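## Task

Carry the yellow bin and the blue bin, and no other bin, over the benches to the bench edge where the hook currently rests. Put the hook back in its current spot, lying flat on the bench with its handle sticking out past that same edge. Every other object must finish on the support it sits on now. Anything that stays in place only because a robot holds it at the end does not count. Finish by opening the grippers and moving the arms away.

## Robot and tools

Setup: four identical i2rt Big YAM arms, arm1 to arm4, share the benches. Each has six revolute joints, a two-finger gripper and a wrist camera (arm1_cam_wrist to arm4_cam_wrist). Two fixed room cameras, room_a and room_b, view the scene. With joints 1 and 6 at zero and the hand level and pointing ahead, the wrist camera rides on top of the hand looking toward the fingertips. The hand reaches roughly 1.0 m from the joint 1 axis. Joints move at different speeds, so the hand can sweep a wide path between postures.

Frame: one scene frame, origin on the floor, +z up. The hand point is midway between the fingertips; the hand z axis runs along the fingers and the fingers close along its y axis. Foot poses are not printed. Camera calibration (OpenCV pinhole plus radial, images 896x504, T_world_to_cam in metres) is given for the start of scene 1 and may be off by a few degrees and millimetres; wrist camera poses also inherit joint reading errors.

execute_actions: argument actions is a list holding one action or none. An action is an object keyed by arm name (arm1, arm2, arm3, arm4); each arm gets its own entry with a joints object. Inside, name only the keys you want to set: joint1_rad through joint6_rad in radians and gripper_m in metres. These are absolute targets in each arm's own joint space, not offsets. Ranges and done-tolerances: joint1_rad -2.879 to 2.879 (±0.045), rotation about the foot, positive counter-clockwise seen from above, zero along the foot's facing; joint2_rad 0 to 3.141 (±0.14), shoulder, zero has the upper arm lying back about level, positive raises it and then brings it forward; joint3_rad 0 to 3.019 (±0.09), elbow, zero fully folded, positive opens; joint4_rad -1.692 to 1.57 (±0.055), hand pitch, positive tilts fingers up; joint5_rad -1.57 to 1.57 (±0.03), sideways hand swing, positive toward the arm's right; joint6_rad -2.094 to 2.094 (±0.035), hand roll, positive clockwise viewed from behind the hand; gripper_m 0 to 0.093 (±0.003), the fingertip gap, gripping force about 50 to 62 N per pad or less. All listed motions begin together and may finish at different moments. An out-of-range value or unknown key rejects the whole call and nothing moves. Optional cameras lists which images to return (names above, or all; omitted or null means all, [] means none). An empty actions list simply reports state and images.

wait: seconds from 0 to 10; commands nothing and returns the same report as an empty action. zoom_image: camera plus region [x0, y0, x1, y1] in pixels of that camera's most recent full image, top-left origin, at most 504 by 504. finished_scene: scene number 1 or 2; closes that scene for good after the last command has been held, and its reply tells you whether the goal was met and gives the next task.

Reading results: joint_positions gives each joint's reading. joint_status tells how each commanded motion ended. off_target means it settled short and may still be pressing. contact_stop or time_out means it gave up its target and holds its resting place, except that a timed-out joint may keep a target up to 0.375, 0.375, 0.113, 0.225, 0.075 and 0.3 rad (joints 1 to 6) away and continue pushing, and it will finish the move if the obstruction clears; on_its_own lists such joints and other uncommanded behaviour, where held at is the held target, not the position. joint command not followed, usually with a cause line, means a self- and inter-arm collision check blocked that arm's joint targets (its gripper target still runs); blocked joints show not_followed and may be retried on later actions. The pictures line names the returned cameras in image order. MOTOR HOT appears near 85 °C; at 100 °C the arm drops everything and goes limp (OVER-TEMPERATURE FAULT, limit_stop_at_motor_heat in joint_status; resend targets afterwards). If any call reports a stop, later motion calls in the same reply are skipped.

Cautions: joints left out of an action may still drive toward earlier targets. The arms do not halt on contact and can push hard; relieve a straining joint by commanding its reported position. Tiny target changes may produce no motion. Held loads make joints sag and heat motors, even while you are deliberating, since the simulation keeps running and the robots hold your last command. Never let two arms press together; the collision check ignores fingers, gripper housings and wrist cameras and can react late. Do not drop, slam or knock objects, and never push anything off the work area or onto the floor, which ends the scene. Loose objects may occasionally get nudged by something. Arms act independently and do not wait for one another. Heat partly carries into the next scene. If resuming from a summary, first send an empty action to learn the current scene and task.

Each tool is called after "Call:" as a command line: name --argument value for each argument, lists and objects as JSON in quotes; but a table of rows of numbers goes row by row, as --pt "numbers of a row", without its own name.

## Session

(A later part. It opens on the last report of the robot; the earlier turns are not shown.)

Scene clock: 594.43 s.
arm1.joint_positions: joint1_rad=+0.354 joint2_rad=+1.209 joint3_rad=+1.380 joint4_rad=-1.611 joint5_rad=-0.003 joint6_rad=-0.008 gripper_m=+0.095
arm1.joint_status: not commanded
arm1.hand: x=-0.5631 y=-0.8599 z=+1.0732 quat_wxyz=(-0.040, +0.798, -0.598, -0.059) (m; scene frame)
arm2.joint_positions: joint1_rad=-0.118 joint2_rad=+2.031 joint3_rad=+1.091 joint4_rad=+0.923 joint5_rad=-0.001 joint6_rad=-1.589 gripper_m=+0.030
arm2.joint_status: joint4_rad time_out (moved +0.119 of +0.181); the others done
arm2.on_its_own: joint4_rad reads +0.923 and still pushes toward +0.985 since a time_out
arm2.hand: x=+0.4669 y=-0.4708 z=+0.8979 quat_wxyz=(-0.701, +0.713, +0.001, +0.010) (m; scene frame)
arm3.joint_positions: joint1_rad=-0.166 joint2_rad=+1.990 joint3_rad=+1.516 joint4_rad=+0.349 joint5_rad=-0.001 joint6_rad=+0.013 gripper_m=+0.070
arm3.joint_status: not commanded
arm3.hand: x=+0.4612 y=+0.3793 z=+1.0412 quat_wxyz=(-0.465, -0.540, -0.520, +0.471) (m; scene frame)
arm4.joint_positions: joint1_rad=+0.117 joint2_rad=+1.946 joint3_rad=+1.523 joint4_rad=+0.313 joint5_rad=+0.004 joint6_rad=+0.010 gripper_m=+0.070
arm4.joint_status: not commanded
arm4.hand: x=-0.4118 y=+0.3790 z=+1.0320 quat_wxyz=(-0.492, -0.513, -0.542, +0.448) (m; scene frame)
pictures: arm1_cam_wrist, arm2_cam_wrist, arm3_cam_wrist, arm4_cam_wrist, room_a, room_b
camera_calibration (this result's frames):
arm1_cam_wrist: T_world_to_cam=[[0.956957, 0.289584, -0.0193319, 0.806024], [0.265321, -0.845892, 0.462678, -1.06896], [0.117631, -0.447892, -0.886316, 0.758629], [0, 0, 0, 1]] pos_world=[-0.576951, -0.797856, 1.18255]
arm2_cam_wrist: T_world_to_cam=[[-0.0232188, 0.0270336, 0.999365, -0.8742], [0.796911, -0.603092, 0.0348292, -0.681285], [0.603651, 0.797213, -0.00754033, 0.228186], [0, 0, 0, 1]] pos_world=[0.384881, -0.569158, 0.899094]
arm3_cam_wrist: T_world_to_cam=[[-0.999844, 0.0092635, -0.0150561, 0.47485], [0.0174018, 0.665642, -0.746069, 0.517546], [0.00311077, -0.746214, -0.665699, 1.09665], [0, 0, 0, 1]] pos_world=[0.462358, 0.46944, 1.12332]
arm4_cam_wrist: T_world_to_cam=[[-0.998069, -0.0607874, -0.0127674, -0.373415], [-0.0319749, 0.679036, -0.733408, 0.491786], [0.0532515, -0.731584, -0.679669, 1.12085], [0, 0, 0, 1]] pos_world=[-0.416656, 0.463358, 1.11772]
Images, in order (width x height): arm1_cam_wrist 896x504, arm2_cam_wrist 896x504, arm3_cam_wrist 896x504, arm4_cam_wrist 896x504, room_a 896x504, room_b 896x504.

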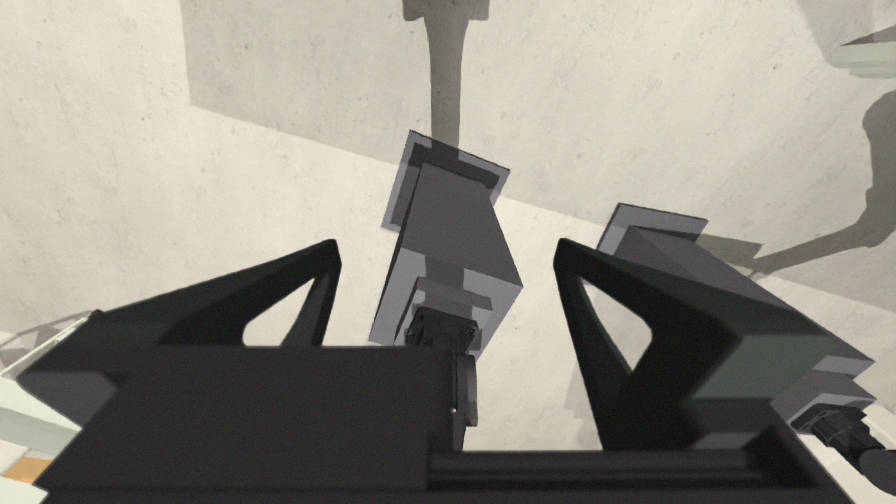

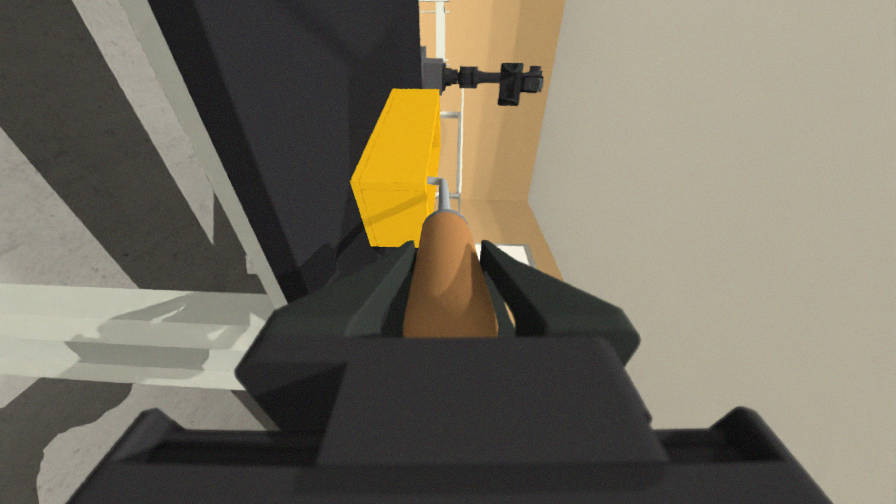

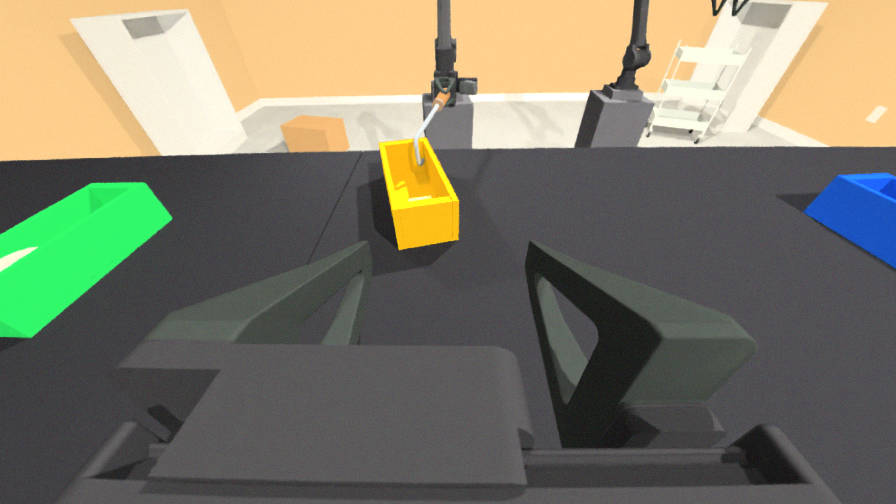

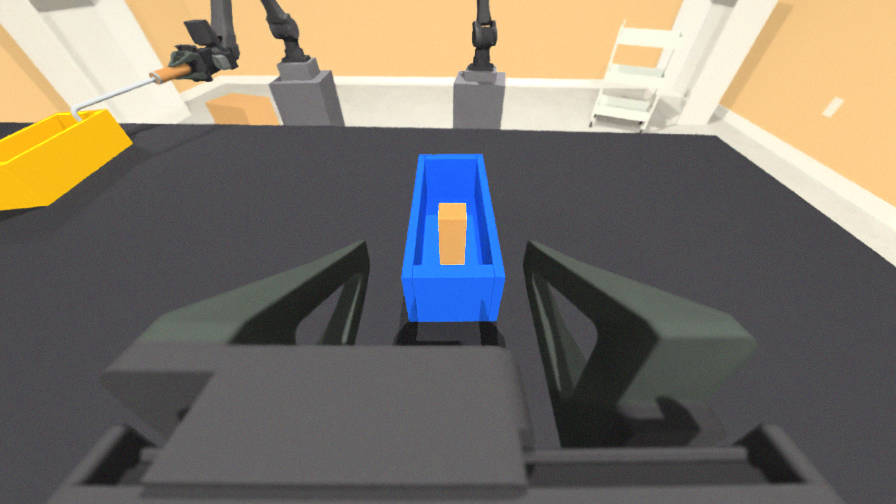

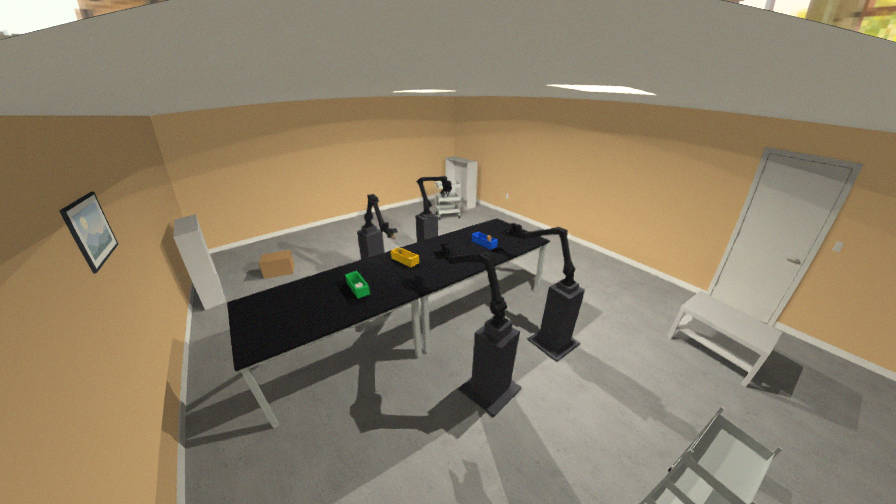

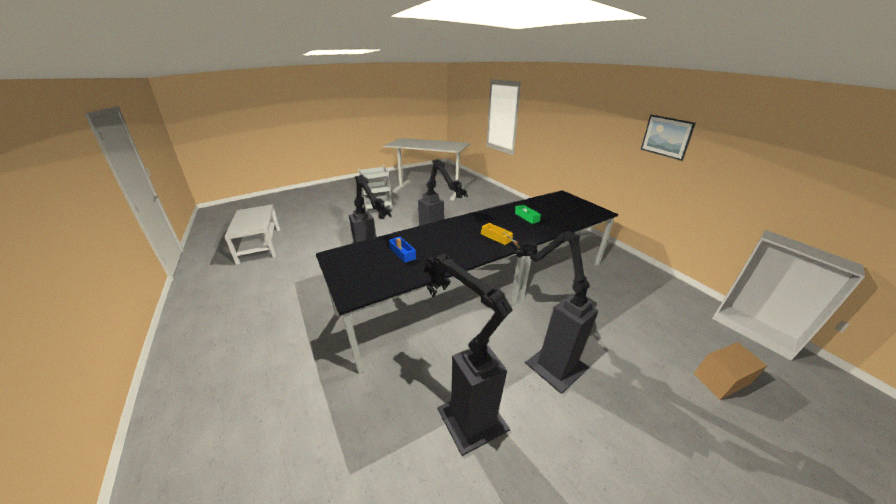

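Call:
execute_actions --actions '[{"arm2":{"joints":{"joint1_rad":-0.09,"joint2_rad":1.87,"joint3_rad":0.883,"joint4_rad":1.10}}}]' --cameras '["arm2_cam_wrist","arm3_cam_wrist","room_b"]'

Scene clock: 601.03 s.
arm1.joint_positions: joint1_rad=+0.354 joint2_rad=+1.209 joint3_rad=+1.380 joint4_rad=-1.611 joint5_rad=-0.003 joint6_rad=-0.008 gripper_m=+0.095
arm1.joint_status: not commanded
arm1.hand: x=-0.5631 y=-0.8599 z=+1.0732 quat_wxyz=(-0.040, +0.798, -0.598, -0.059) (m; scene frame)
arm2.joint_positions: joint1_rad=-0.090 joint2_rad=+1.915 joint3_rad=+0.868 joint4_rad=+1.038 joint5_rad=+0.000 joint6_rad=-1.589 gripper_m=+0.030
arm2.joint_status: joint4_rad time_out (moved +0.116 of +0.177); the others done
arm2.on_its_own: joint4_rad reads +1.038 and still pushes toward +1.100 since a time_out
arm2.hand: x=+0.4479 y=-0.5423 z=+0.9022 quat_wxyz=(-0.704, +0.710, +0.010, +0.000) (m; scene frame)
arm3.joint_positions: joint1_rad=-0.166 joint2_rad=+1.990 joint3_rad=+1.516 joint4_rad=+0.349 joint5_rad=-0.001 joint6_rad=+0.013 gripper_m=+0.070
arm3.joint_status: not commanded
arm3.hand: x=+0.4612 y=+0.3793 z=+1.0412 quat_wxyz=(-0.465, -0.540, -0.520, +0.471) (m; scene frame)
arm4.joint_positions: joint1_rad=+0.117 joint2_rad=+1.946 joint3_rad=+1.523 joint4_rad=+0.313 joint5_rad=+0.004 joint6_rad=+0.010 gripper_m=+0.070
arm4.joint_status: not commanded
arm4.hand: x=-0.4118 y=+0.3790 z=+1.0320 quat_wxyz=(-0.492, -0.513, -0.542, +0.448) (m; scene frame)
pictures: arm2_cam_wrist, arm3_cam_wrist, room_b
camera_calibration (this result's frames):
arm2_cam_wrist: T_world_to_cam=[[-0.0238277, 0.0175448, 0.999562, -0.882135], [0.813163, -0.581283, 0.0295873, -0.700046], [0.581548, 0.813512, -0.000416094, 0.308971], [0, 0, 0, 1]] pos_world=[0.368551, -0.6428, 0.90259]
arm3_cam_wrist: T_world_to_cam=[[-0.999844, 0.0092635, -0.0150561, 0.47485], [0.0174018, 0.665642, -0.746069, 0.517546], [0.00311077, -0.746214, -0.665699, 1.09665], [0, 0, 0, 1]] pos_world=[0.462358, 0.46944, 1.12332]
Images, in order (width x height): arm2_cam_wrist 896x504, arm3_cam_wrist 896x504, room_b 896x504.

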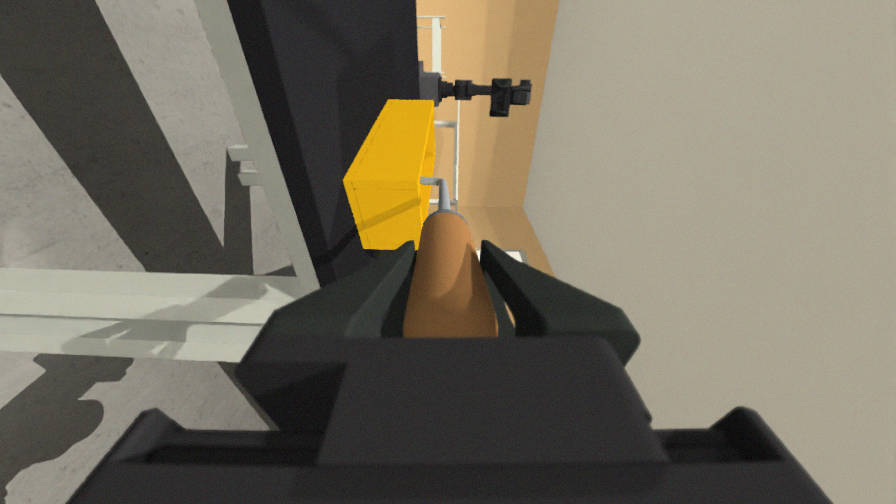

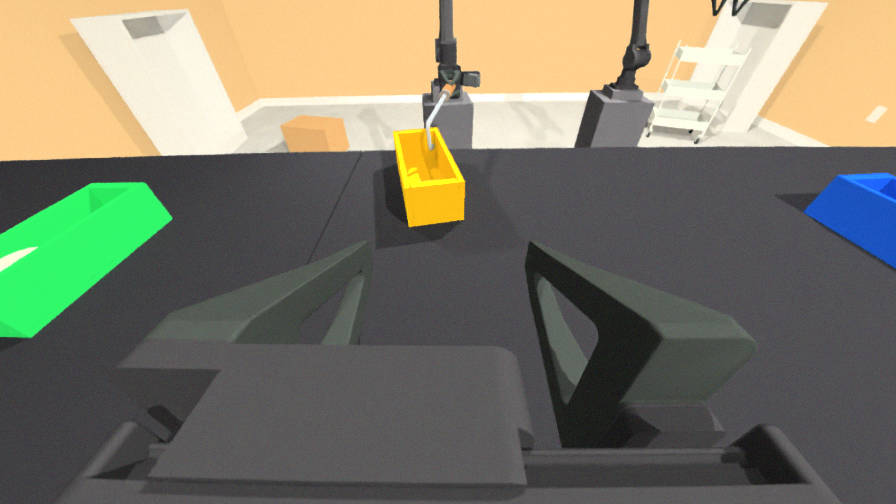

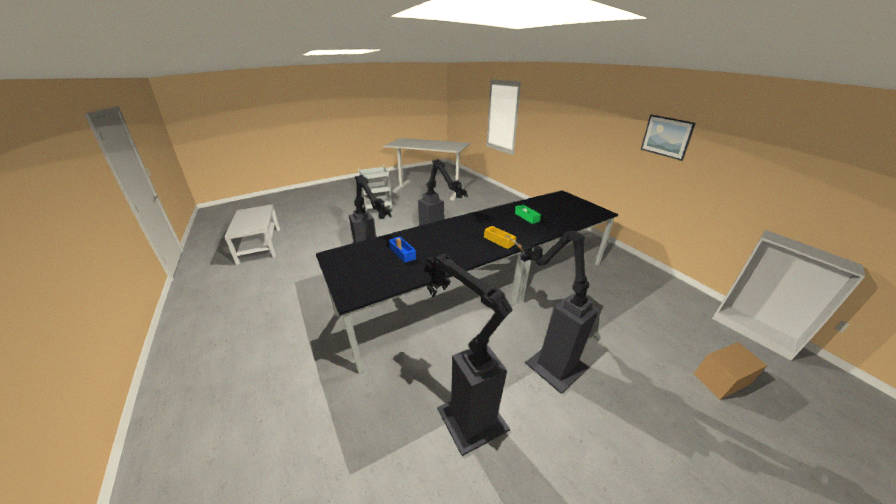

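Call:
zoom_image --camera "arm2_cam_wrist" --region '[220, 80, 480, 300]'

Call:
zoom_image --camera "room_b" --region '[460, 205, 560, 275]'

Region (220, 80, 480, 300) of arm2_cam_wrist's 896x504 image, scaled by 1.938, with more detail than that image has; it fills the top 426 rows of this view, and the rest is white.

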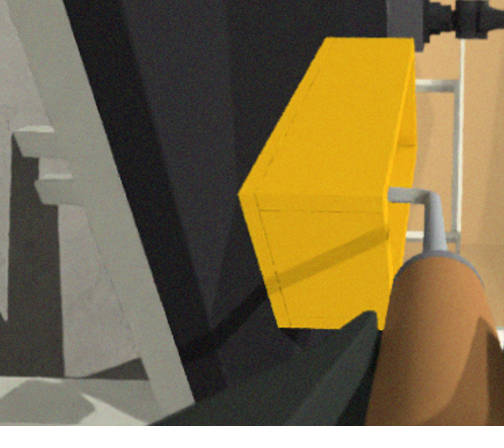

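Region (460, 205, 560, 275) of room_b's 896x504 image, scaled by 5.040, with more detail than that image has; it fills the top 353 rows of this view, and the rest is white.

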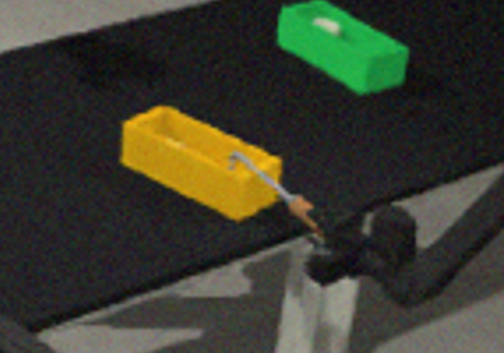

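Call:
execute_actions --actions '[{"arm2":{"joints":{"joint1_rad":-0.045,"joint2_rad":1.79,"joint3_rad":0.715,"joint4_rad":1.19}}}]' --cameras '["arm2_cam_wrist","arm3_cam_wrist","room_b"]'

Scene clock: 627.87 s.
arm1.joint_positions: joint1_rad=+0.354 joint2_rad=+1.209 joint3_rad=+1.380 joint4_rad=-1.611 joint5_rad=-0.003 joint6_rad=-0.008 gripper_m=+0.095
arm1.joint_status: not commanded
arm1.hand: x=-0.5631 y=-0.8599 z=+1.0732 quat_wxyz=(-0.040, +0.798, -0.598, -0.059) (m; scene frame)
arm2.joint_positions: joint1_rad=-0.042 joint2_rad=+1.837 joint3_rad=+0.699 joint4_rad=+1.125 joint5_rad=-0.001 joint6_rad=-1.589 gripper_m=+0.030
arm2.joint_status: joint4_rad time_out (moved +0.087 of +0.152); the others done
arm2.on_its_own: joint4_rad reads +1.125 and still pushes toward +1.190 since a time_out
arm2.hand: x=+0.4198 y=-0.6009 z=+0.8988 quat_wxyz=(-0.702, +0.711, +0.028, -0.017) (m; scene frame)
arm3.joint_positions: joint1_rad=-0.166 joint2_rad=+1.990 joint3_rad=+1.516 joint4_rad=+0.349 joint5_rad=-0.001 joint6_rad=+0.013 gripper_m=+0.070
arm3.joint_status: not commanded
arm3.hand: x=+0.4612 y=+0.3793 z=+1.0412 quat_wxyz=(-0.465, -0.540, -0.520, +0.471) (m; scene frame)
arm4.joint_positions: joint1_rad=+0.117 joint2_rad=+1.946 joint3_rad=+1.523 joint4_rad=+0.313 joint5_rad=+0.004 joint6_rad=+0.010 gripper_m=+0.070
arm4.joint_status: not commanded
arm4.hand: x=-0.4118 y=+0.3790 z=+1.0320 quat_wxyz=(-0.492, -0.513, -0.542, +0.448) (m; scene frame)
pictures: arm2_cam_wrist, arm3_cam_wrist, room_b
camera_calibration (this result's frames):
arm2_cam_wrist: T_world_to_cam=[[-0.0249667, 0.0215486, 0.999456, -0.875368], [0.840771, -0.540406, 0.032654, -0.700985], [0.540816, 0.841128, -0.00462527, 0.410469], [0, 0, 0, 1]] pos_world=[0.345524, -0.705211, 0.899681]
arm3_cam_wrist: T_world_to_cam=[[-0.999844, 0.0092635, -0.0150561, 0.47485], [0.0174018, 0.665642, -0.746069, 0.517546], [0.00311077, -0.746214, -0.665699, 1.09665], [0, 0, 0, 1]] pos_world=[0.462358, 0.46944, 1.12332]
Images, in order (width x height): arm2_cam_wrist 896x504, arm3_cam_wrist 896x504, room_b 896x504.

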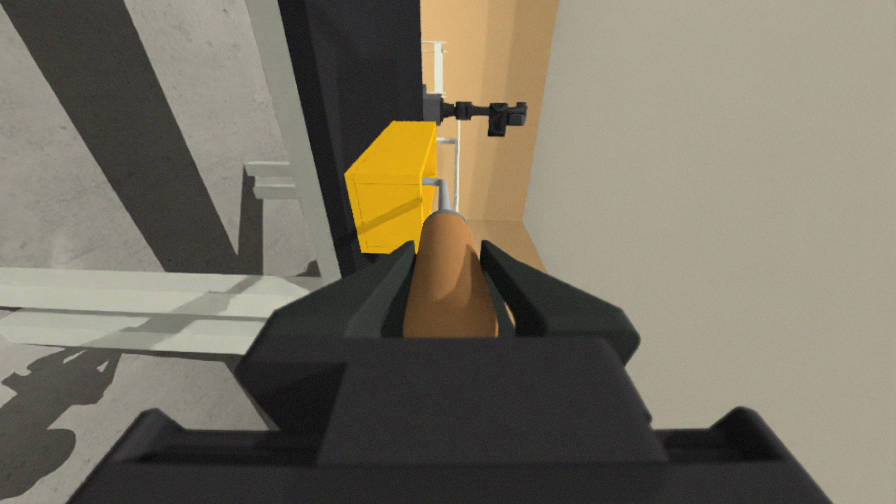

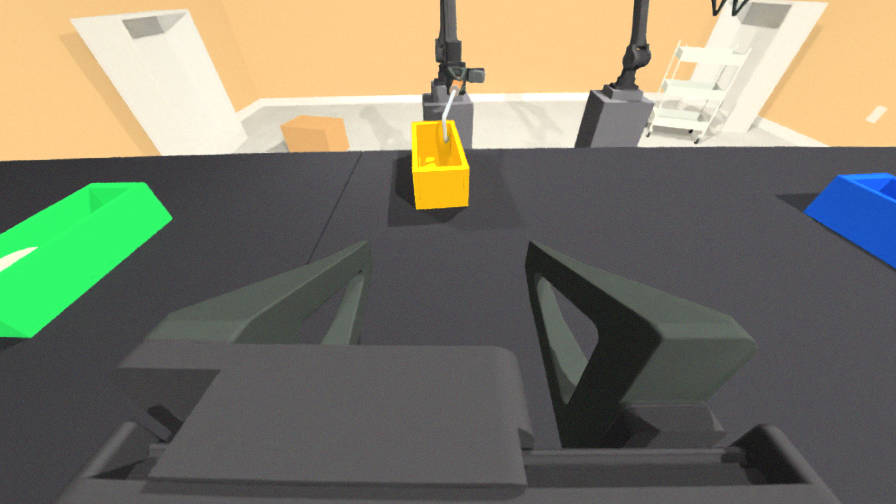

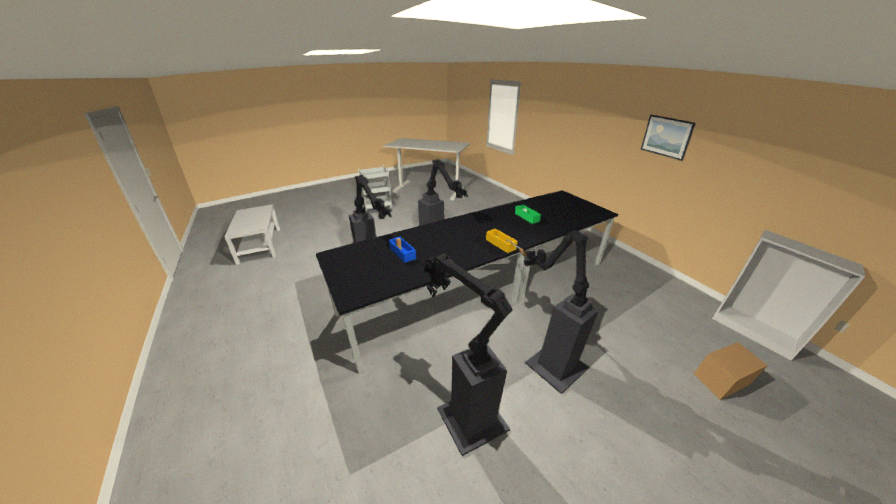

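Call:
zoom_image --camera "arm2_cam_wrist" --region '[260, 100, 480, 290]'

Call:
zoom_image --camera "room_b" --region '[460, 205, 560, 275]'

Region (260, 100, 480, 290) of arm2_cam_wrist's 896x504 image, scaled by 2.291, with more detail than that image has; it fills the top 435 rows of this view, and the rest is white.

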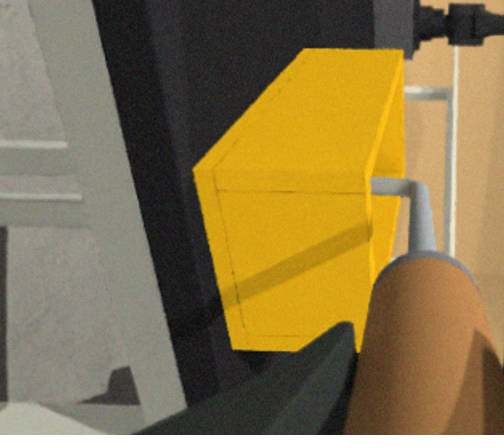

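Region (460, 205, 560, 275) of room_b's 896x504 image, scaled by 5.040, with more detail than that image has; it fills the top 353 rows of this view, and the rest is white.

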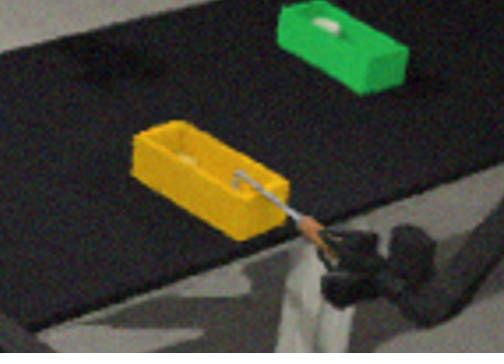

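Call:
execute_actions --actions '[{"arm2":{"joints":{"joint3_rad":0.93}}}]' --cameras '["arm2_cam_wrist","arm3_cam_wrist","room_b"]'

Scene clock: 648.77 s.
arm1.joint_positions: joint1_rad=+0.354 joint2_rad=+1.209 joint3_rad=+1.380 joint4_rad=-1.611 joint5_rad=-0.003 joint6_rad=-0.008 gripper_m=+0.095
arm1.joint_status: not commanded
arm1.hand: x=-0.5631 y=-0.8599 z=+1.0732 quat_wxyz=(-0.040, +0.798, -0.598, -0.059) (m; scene frame)
arm2.joint_positions: joint1_rad=-0.042 joint2_rad=+1.830 joint3_rad=+0.889 joint4_rad=+1.137 joint5_rad=-0.001 joint6_rad=-1.589 gripper_m=+0.030
arm2.joint_status: all done
arm2.hand: x=+0.4165 y=-0.5434 z=+0.9890 quat_wxyz=(-0.773, +0.634, +0.025, -0.018) (m; scene frame)
arm3.joint_positions: joint1_rad=-0.166 joint2_rad=+1.990 joint3_rad=+1.516 joint4_rad=+0.349 joint5_rad=-0.001 joint6_rad=+0.013 gripper_m=+0.070
arm3.joint_status: not commanded
arm3.hand: x=+0.4612 y=+0.3793 z=+1.0412 quat_wxyz=(-0.465, -0.540, -0.520, +0.471) (m; scene frame)
arm4.joint_positions: joint1_rad=+0.117 joint2_rad=+1.946 joint3_rad=+1.523 joint4_rad=+0.313 joint5_rad=+0.004 joint6_rad=+0.010 gripper_m=+0.070
arm4.joint_status: not commanded
arm4.hand: x=-0.4118 y=+0.3790 z=+1.0320 quat_wxyz=(-0.492, -0.513, -0.542, +0.448) (m; scene frame)
pictures: arm2_cam_wrist, arm3_cam_wrist, room_b
camera_calibration (this result's frames):
arm2_cam_wrist: T_world_to_cam=[[-0.0121103, -0.185958, 0.982483, -1.06813], [0.840089, -0.534784, -0.0908653, -0.544562], [0.542313, 0.824273, 0.162698, 0.189069], [0, 0, 0, 1]] pos_world=[0.34201, -0.645695, 0.96918]
arm3_cam_wrist: T_world_to_cam=[[-0.999844, 0.0092635, -0.0150561, 0.47485], [0.0174018, 0.665642, -0.746069, 0.517546], [0.00311077, -0.746214, -0.665699, 1.09665], [0, 0, 0, 1]] pos_world=[0.462358, 0.46944, 1.12332]
Images, in order (width x height): arm2_cam_wrist 896x504, arm3_cam_wrist 896x504, room_b 896x504.

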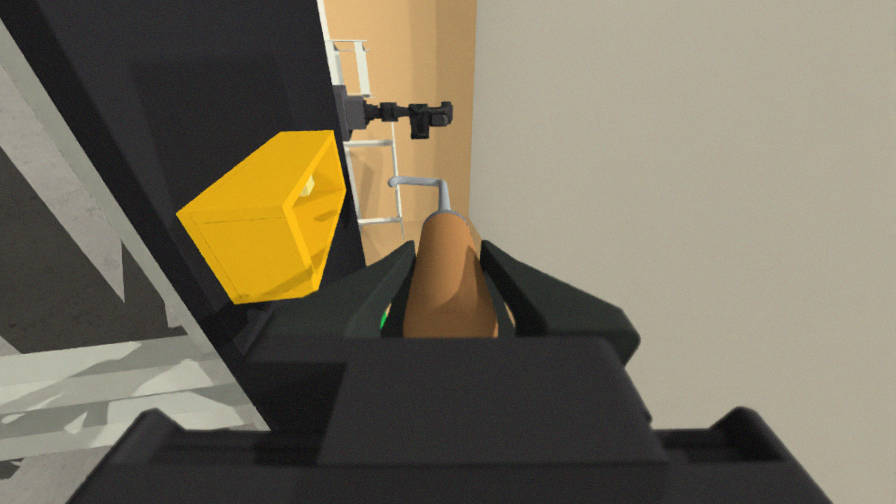

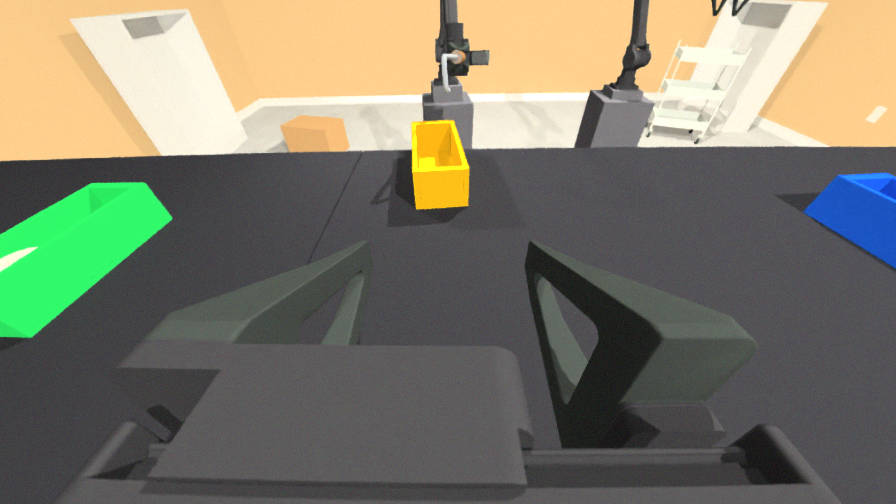

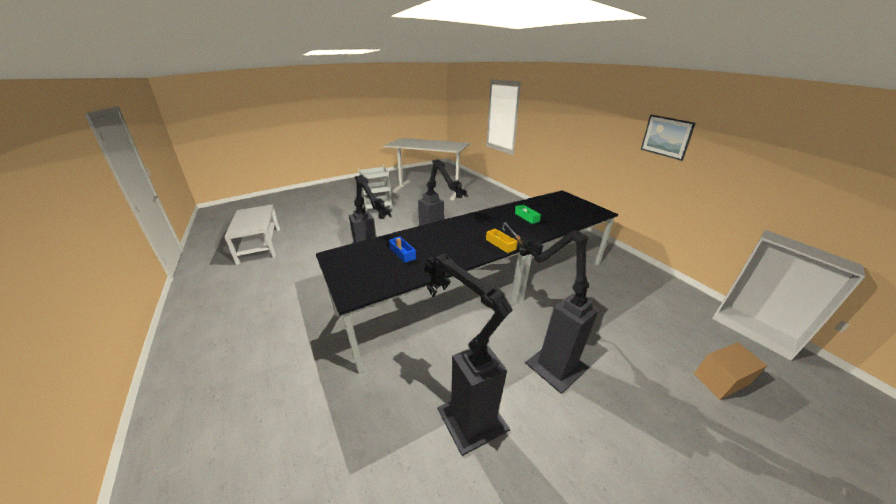

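Call:
execute_actions --actions '[{"arm2":{"joints":{"joint1_rad":0.21,"joint5_rad":0.25,"joint4_rad":1.07}}}]' --cameras '["arm2_cam_wrist"]'

Call:
execute_actions --actions '[{"arm2":{"joints":{"joint1_rad":0.461,"joint5_rad":0.57,"joint2_rad":2.2,"joint3_rad":1.5,"joint4_rad":0.80}}}]' --cameras '["arm2_cam_wrist","arm4_cam_wrist","room_b"]'

Scene clock: 676.30 s.
arm1.joint_positions: joint1_rad=+0.354 joint2_rad=+1.209 joint3_rad=+1.380 joint4_rad=-1.611 joint5_rad=-0.003 joint6_rad=-0.008 gripper_m=+0.095
arm1.joint_status: not commanded
arm1.hand: x=-0.5631 y=-0.8599 z=+1.0732 quat_wxyz=(-0.040, +0.798, -0.598, -0.059) (m; scene frame)
arm2.joint_positions: joint1_rad=+0.206 joint2_rad=+1.830 joint3_rad=+0.889 joint4_rad=+1.056 joint5_rad=+0.251 joint6_rad=-1.589 gripper_m=+0.030
arm2.joint_status: all done
arm2.hand: x=+0.2995 y=-0.5623 z=+0.9690 quat_wxyz=(-0.745, +0.667, +0.015, -0.027) (m; scene frame)
arm3.joint_positions: joint1_rad=-0.166 joint2_rad=+1.990 joint3_rad=+1.516 joint4_rad=+0.349 joint5_rad=-0.001 joint6_rad=+0.013 gripper_m=+0.070
arm3.joint_status: not commanded
arm3.hand: x=+0.4612 y=+0.3793 z=+1.0412 quat_wxyz=(-0.465, -0.540, -0.520, +0.471) (m; scene frame)
arm4.joint_positions: joint1_rad=+0.117 joint2_rad=+1.946 joint3_rad=+1.523 joint4_rad=+0.313 joint5_rad=+0.004 joint6_rad=+0.010 gripper_m=+0.070
arm4.joint_status: not commanded
arm4.hand: x=-0.4118 y=+0.3790 z=+1.0320 quat_wxyz=(-0.492, -0.513, -0.542, +0.448) (m; scene frame)
pictures: arm2_cam_wrist
camera_calibration (this result's frames):
arm2_cam_wrist: T_world_to_cam=[[0.0109278, -0.100826, 0.994844, -1.02448], [0.838057, -0.541801, -0.0641164, -0.487438], [0.545473, 0.834437, 0.0785772, 0.357608], [0, 0, 0, 1]] pos_world=[0.224631, -0.66579, 0.959844]
Images, in order (width x height): arm2_cam_wrist 896x504.

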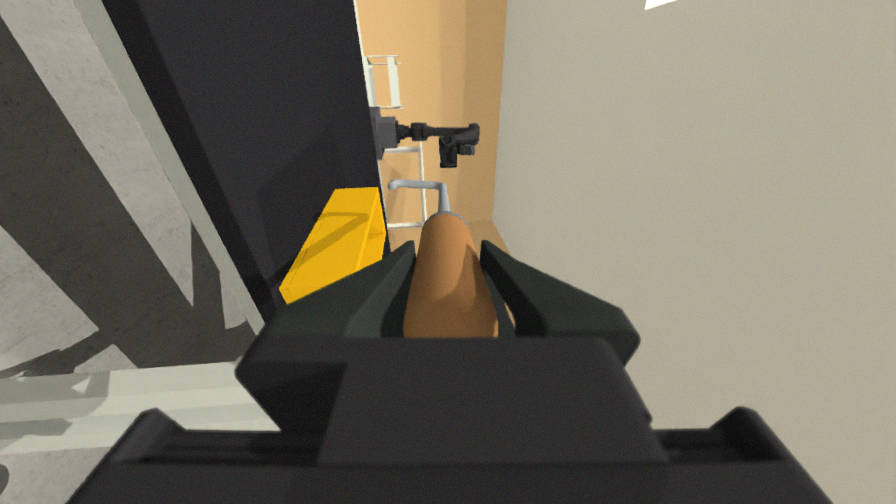

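Scene clock: 677.70 s.
arm1.joint_positions: joint1_rad=+0.354 joint2_rad=+1.209 joint3_rad=+1.380 joint4_rad=-1.611 joint5_rad=-0.003 joint6_rad=-0.008 gripper_m=+0.095
arm1.joint_status: not commanded
arm1.hand: x=-0.5631 y=-0.8599 z=+1.0732 quat_wxyz=(-0.040, +0.798, -0.598, -0.059) (m; scene frame)
arm2.joint_positions: joint1_rad=+0.456 joint2_rad=+2.220 joint3_rad=+1.438 joint4_rad=+0.789 joint5_rad=+0.570 joint6_rad=-1.596 gripper_m=+0.030
arm2.joint_status: all done
arm2.hand: x=+0.1130 y=-0.4702 z=+0.8950 quat_wxyz=(-0.709, +0.705, +0.003, +0.010) (m; scene frame)
arm3.joint_positions: joint1_rad=-0.166 joint2_rad=+1.990 joint3_rad=+1.516 joint4_rad=+0.349 joint5_rad=-0.001 joint6_rad=+0.013 gripper_m=+0.070
arm3.joint_status: not commanded
arm3.hand: x=+0.4612 y=+0.3793 z=+1.0412 quat_wxyz=(-0.465, -0.540, -0.520, +0.471) (m; scene frame)
arm4.joint_positions: joint1_rad=+0.117 joint2_rad=+1.946 joint3_rad=+1.523 joint4_rad=+0.313 joint5_rad=+0.004 joint6_rad=+0.010 gripper_m=+0.070
arm4.joint_status: not commanded
arm4.hand: x=-0.4118 y=+0.3790 z=+1.0320 quat_wxyz=(-0.492, -0.513, -0.542, +0.448) (m; scene frame)
pictures: arm2_cam_wrist, arm4_cam_wrist, room_b
camera_calibration (this result's frames):
arm2_cam_wrist: T_world_to_cam=[[-0.027015, 0.00443771, 0.999625, -0.890039], [0.799066, -0.600754, 0.0242618, -0.388409], [0.600636, 0.799422, 0.0126834, 0.424639], [0, 0, 0, 1]] pos_world=[0.0312666, -0.568854, 0.893743]
arm4_cam_wrist: T_world_to_cam=[[-0.998069, -0.0607874, -0.0127674, -0.373415], [-0.0319749, 0.679036, -0.733408, 0.491786], [0.0532515, -0.731584, -0.679669, 1.12085], [0, 0, 0, 1]] pos_world=[-0.416656, 0.463358, 1.11772]
Images, in order (width x height): arm2_cam_wrist 896x504, arm4_cam_wrist 896x504, room_b 896x504.

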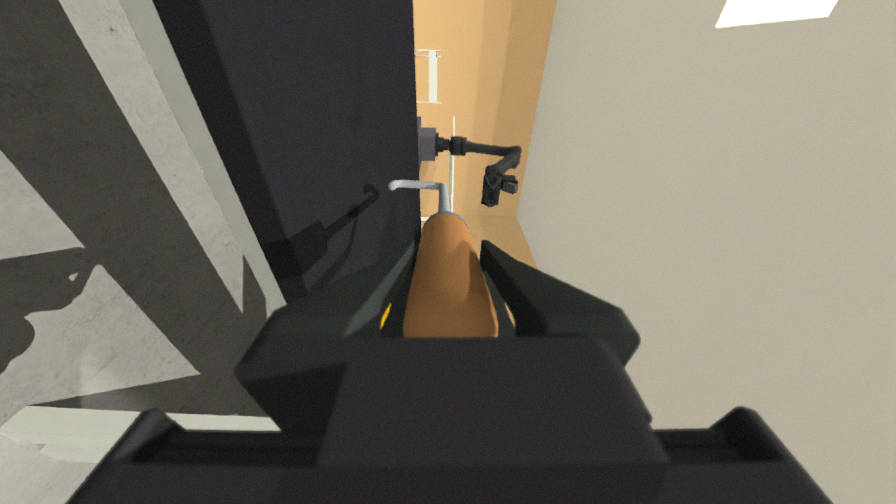

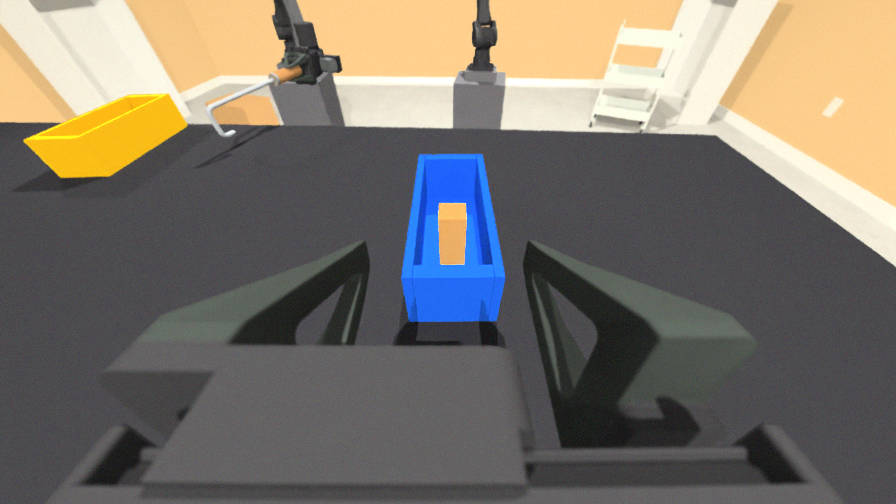

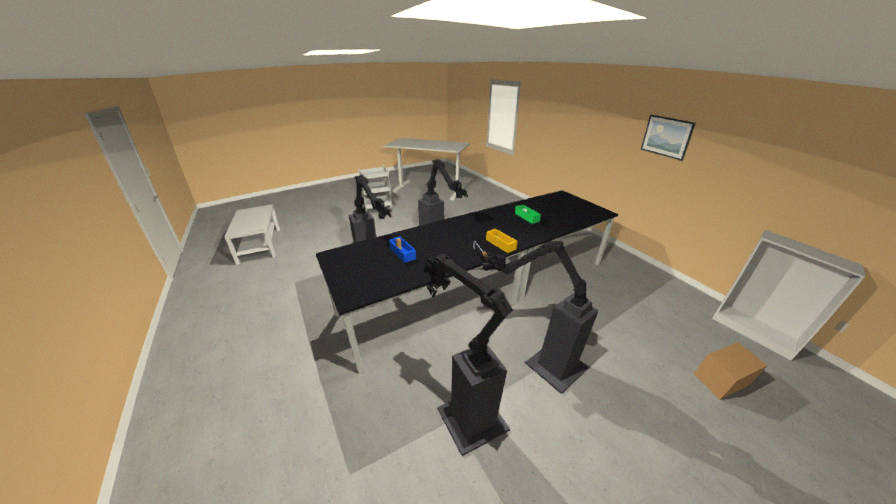

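Call:
execute_actions --actions '[{"arm2":{"joints":{"joint2_rad":2.27,"joint3_rad":1.54,"joint6_rad":-0.012}},"arm1":{"joints":{"joint1_rad":-0.45,"joint2_rad":2.09,"joint3_rad":1.36,"joint4_rad":0.77,"joint5_rad":-0.87,"gripper_m":0.08}}}]' --cameras '["arm1_cam_wrist","arm2_cam_wrist","arm4_cam_wrist","room_b"]'

Scene clock: 703.87 s.
arm1.joint_positions: joint1_rad=-0.453 joint2_rad=+2.085 joint3_rad=+1.357 joint4_rad=+0.750 joint5_rad=-0.868 joint6_rad=-0.005 gripper_m=+0.080
arm1.joint_status: all done
arm1.hand: x=-0.2060 y=-0.5018 z=+0.9198 quat_wxyz=(-0.418, +0.573, -0.399, -0.581) (m; scene frame)
arm2.joint_positions: joint1_rad=+0.457 joint2_rad=+2.274 joint3_rad=+1.490 joint4_rad=+0.789 joint5_rad=+0.576 joint6_rad=-0.029 gripper_m=+0.030
arm2.joint_status: all done
arm2.hand: x=+0.1067 y=-0.4593 z=+0.8779 quat_wxyz=(-0.511, +0.501, -0.497, -0.491) (m; scene frame)
arm3.joint_positions: joint1_rad=-0.166 joint2_rad=+1.990 joint3_rad=+1.516 joint4_rad=+0.349 joint5_rad=-0.001 joint6_rad=+0.013 gripper_m=+0.070
arm3.joint_status: not commanded
arm3.hand: x=+0.4612 y=+0.3793 z=+1.0412 quat_wxyz=(-0.465, -0.540, -0.520, +0.471) (m; scene frame)
arm4.joint_positions: joint1_rad=+0.117 joint2_rad=+1.946 joint3_rad=+1.523 joint4_rad=+0.313 joint5_rad=+0.004 joint6_rad=+0.010 gripper_m=+0.070
arm4.joint_status: not commanded
arm4.hand: x=-0.4118 y=+0.3790 z=+1.0320 quat_wxyz=(-0.492, -0.513, -0.542, +0.448) (m; scene frame)
pictures: arm1_cam_wrist, arm2_cam_wrist, arm4_cam_wrist, room_b
camera_calibration (this result's frames):
arm1_cam_wrist: T_world_to_cam=[[0.938735, 0.343874, 0.0229701, 0.342198], [0.211631, -0.522556, -0.825922, 0.546655], [-0.27201, 0.780183, -0.563316, 0.979933], [0, 0, 0, 1]] pos_world=[-0.170371, -0.596543, 0.995646]
arm2_cam_wrist: T_world_to_cam=[[0.999439, -0.00587631, 0.0329642, -0.138792], [0.0231322, -0.590607, -0.806628, 0.440459], [0.0242089, 0.806938, -0.59014, 1.01406], [0, 0, 0, 1]] pos_world=[0.103976, -0.558962, 0.9583]
arm4_cam_wrist: T_world_to_cam=[[-0.998069, -0.0607874, -0.0127674, -0.373415], [-0.0319749, 0.679036, -0.733408, 0.491786], [0.0532515, -0.731584, -0.679669, 1.12085], [0, 0, 0, 1]] pos_world=[-0.416656, 0.463358, 1.11772]
Images, in order (width x height): arm1_cam_wrist 896x504, arm2_cam_wrist 896x504, arm4_cam_wrist 896x504, room_b 896x504.

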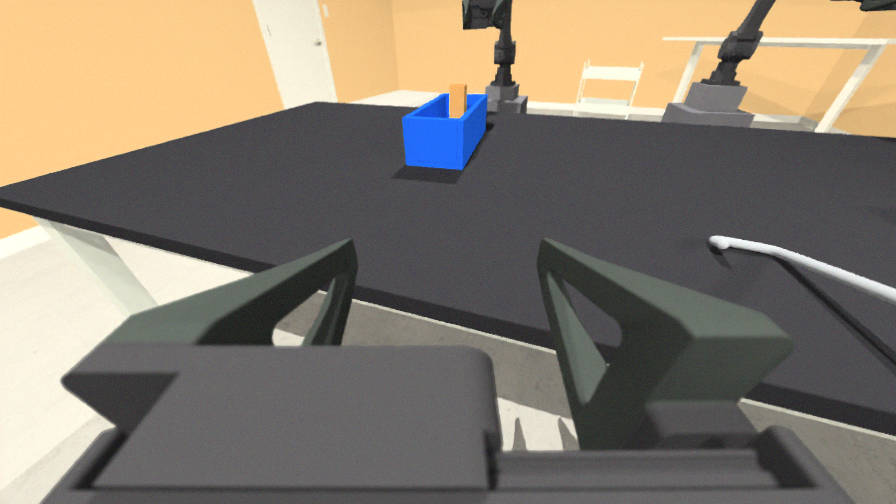

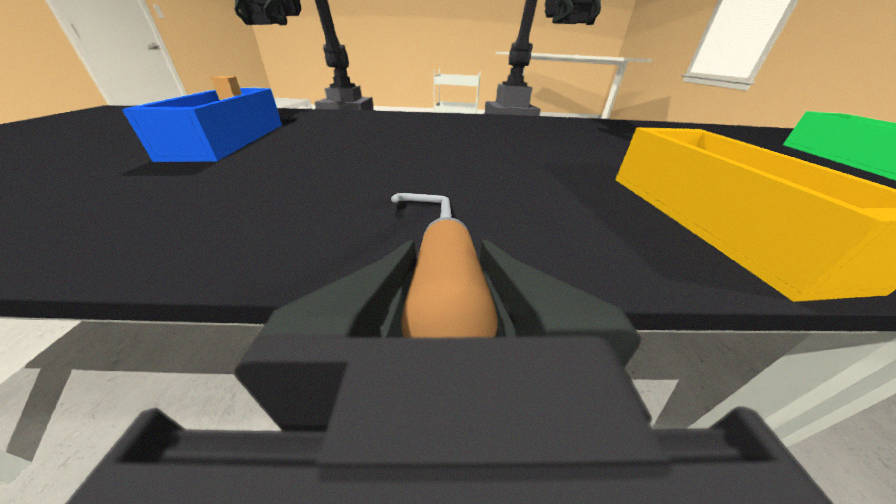

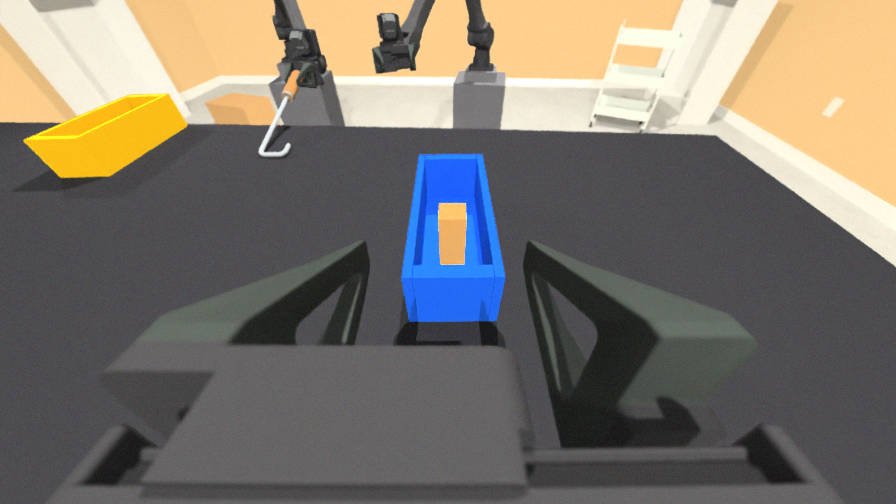

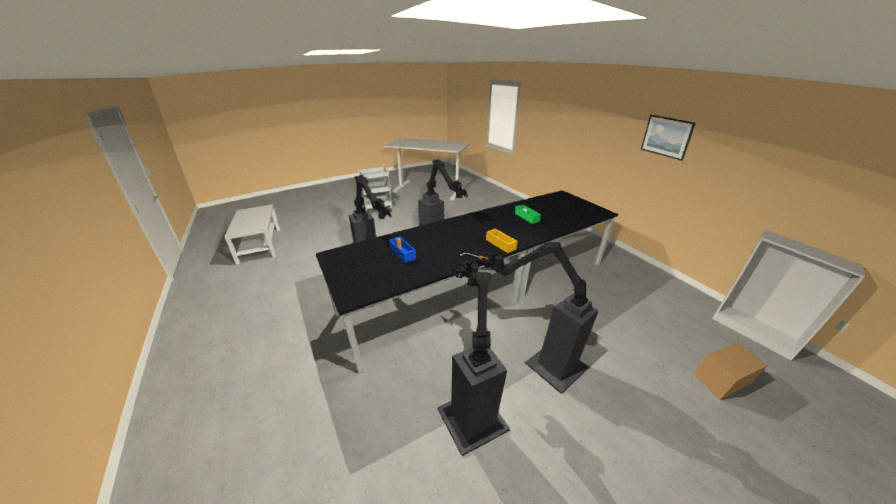

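Call:
execute_actions --actions '[{"arm2":{"joints":{"joint1_rad":0.465,"joint2_rad":2.42,"joint3_rad":1.61,"joint4_rad":0.85}}}]' --cameras '["arm1_cam_wrist","arm2_cam_wrist","arm4_cam_wrist"]'

Scene clock: 710.10 s.
arm1.joint_positions: joint1_rad=-0.453 joint2_rad=+2.085 joint3_rad=+1.357 joint4_rad=+0.750 joint5_rad=-0.868 joint6_rad=-0.005 gripper_m=+0.080
arm1.joint_status: not commanded
arm1.hand: x=-0.2060 y=-0.5018 z=+0.9198 quat_wxyz=(-0.418, +0.573, -0.399, -0.581) (m; scene frame)
arm2.joint_positions: joint1_rad=+0.460 joint2_rad=+2.412 joint3_rad=+1.566 joint4_rad=+0.823 joint5_rad=+0.573 joint6_rad=-0.025 gripper_m=+0.030
arm2.joint_status: all done
arm2.hand: x=+0.0959 y=-0.4491 z=+0.8125 quat_wxyz=(-0.506, +0.512, -0.498, -0.484) (m; scene frame)
arm3.joint_positions: joint1_rad=-0.166 joint2_rad=+1.990 joint3_rad=+1.516 joint4_rad=+0.349 joint5_rad=-0.001 joint6_rad=+0.013 gripper_m=+0.070
arm3.joint_status: not commanded
arm3.hand: x=+0.4612 y=+0.3793 z=+1.0412 quat_wxyz=(-0.465, -0.540, -0.520, +0.471) (m; scene frame)
arm4.joint_positions: joint1_rad=+0.117 joint2_rad=+1.946 joint3_rad=+1.523 joint4_rad=+0.313 joint5_rad=+0.004 joint6_rad=+0.010 gripper_m=+0.070
arm4.joint_status: not commanded
arm4.hand: x=-0.4118 y=+0.3790 z=+1.0320 quat_wxyz=(-0.492, -0.513, -0.542, +0.448) (m; scene frame)
pictures: arm1_cam_wrist, arm2_cam_wrist, arm4_cam_wrist
camera_calibration (this result's frames):
arm1_cam_wrist: T_world_to_cam=[[0.938735, 0.343874, 0.0229701, 0.342198], [0.211631, -0.522556, -0.825922, 0.546655], [-0.27201, 0.780183, -0.563316, 0.979933], [0, 0, 0, 1]] pos_world=[-0.170371, -0.596543, 0.995646]
arm2_cam_wrist: T_world_to_cam=[[0.999062, 0.0022914, 0.0432449, -0.130382], [0.0356892, -0.609181, -0.792228, 0.372684], [0.0245286, 0.793028, -0.608691, 0.976315], [0, 0, 0, 1]] pos_world=[0.0930111, -0.546915, 0.895163]
arm4_cam_wrist: T_world_to_cam=[[-0.998069, -0.0607874, -0.0127674, -0.373415], [-0.0319749, 0.679036, -0.733408, 0.491786], [0.0532515, -0.731584, -0.679669, 1.12085], [0, 0, 0, 1]] pos_world=[-0.416656, 0.463358, 1.11772]
Images, in order (width x height): arm1_cam_wrist 896x504, arm2_cam_wrist 896x504, arm4_cam_wrist 896x504.

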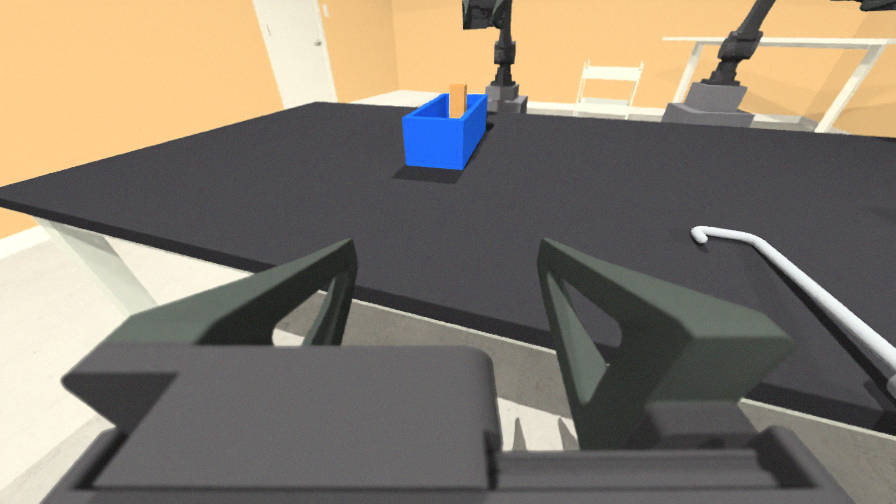

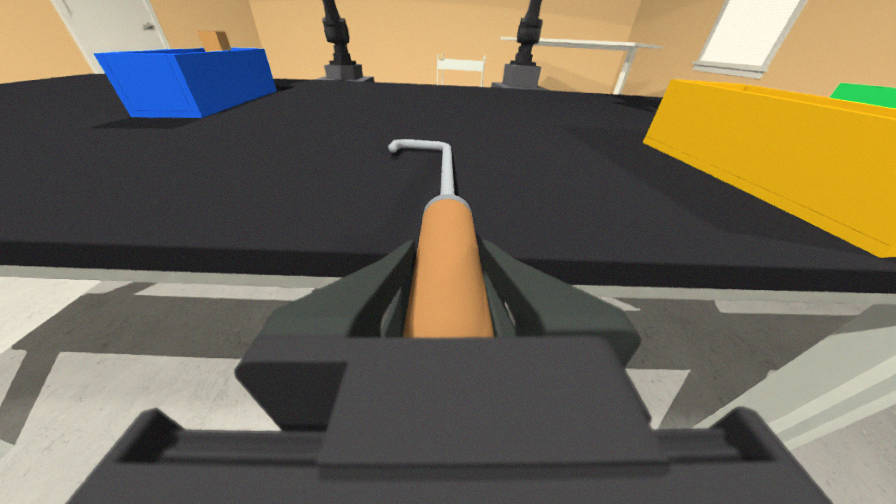

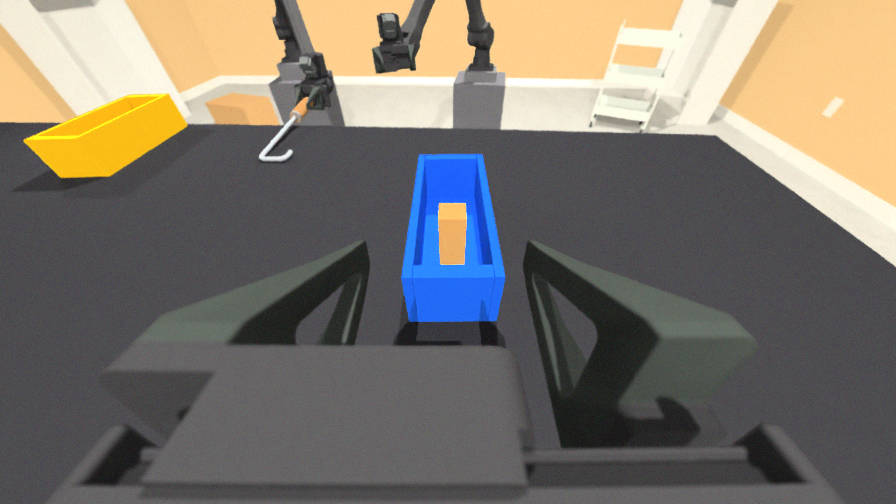

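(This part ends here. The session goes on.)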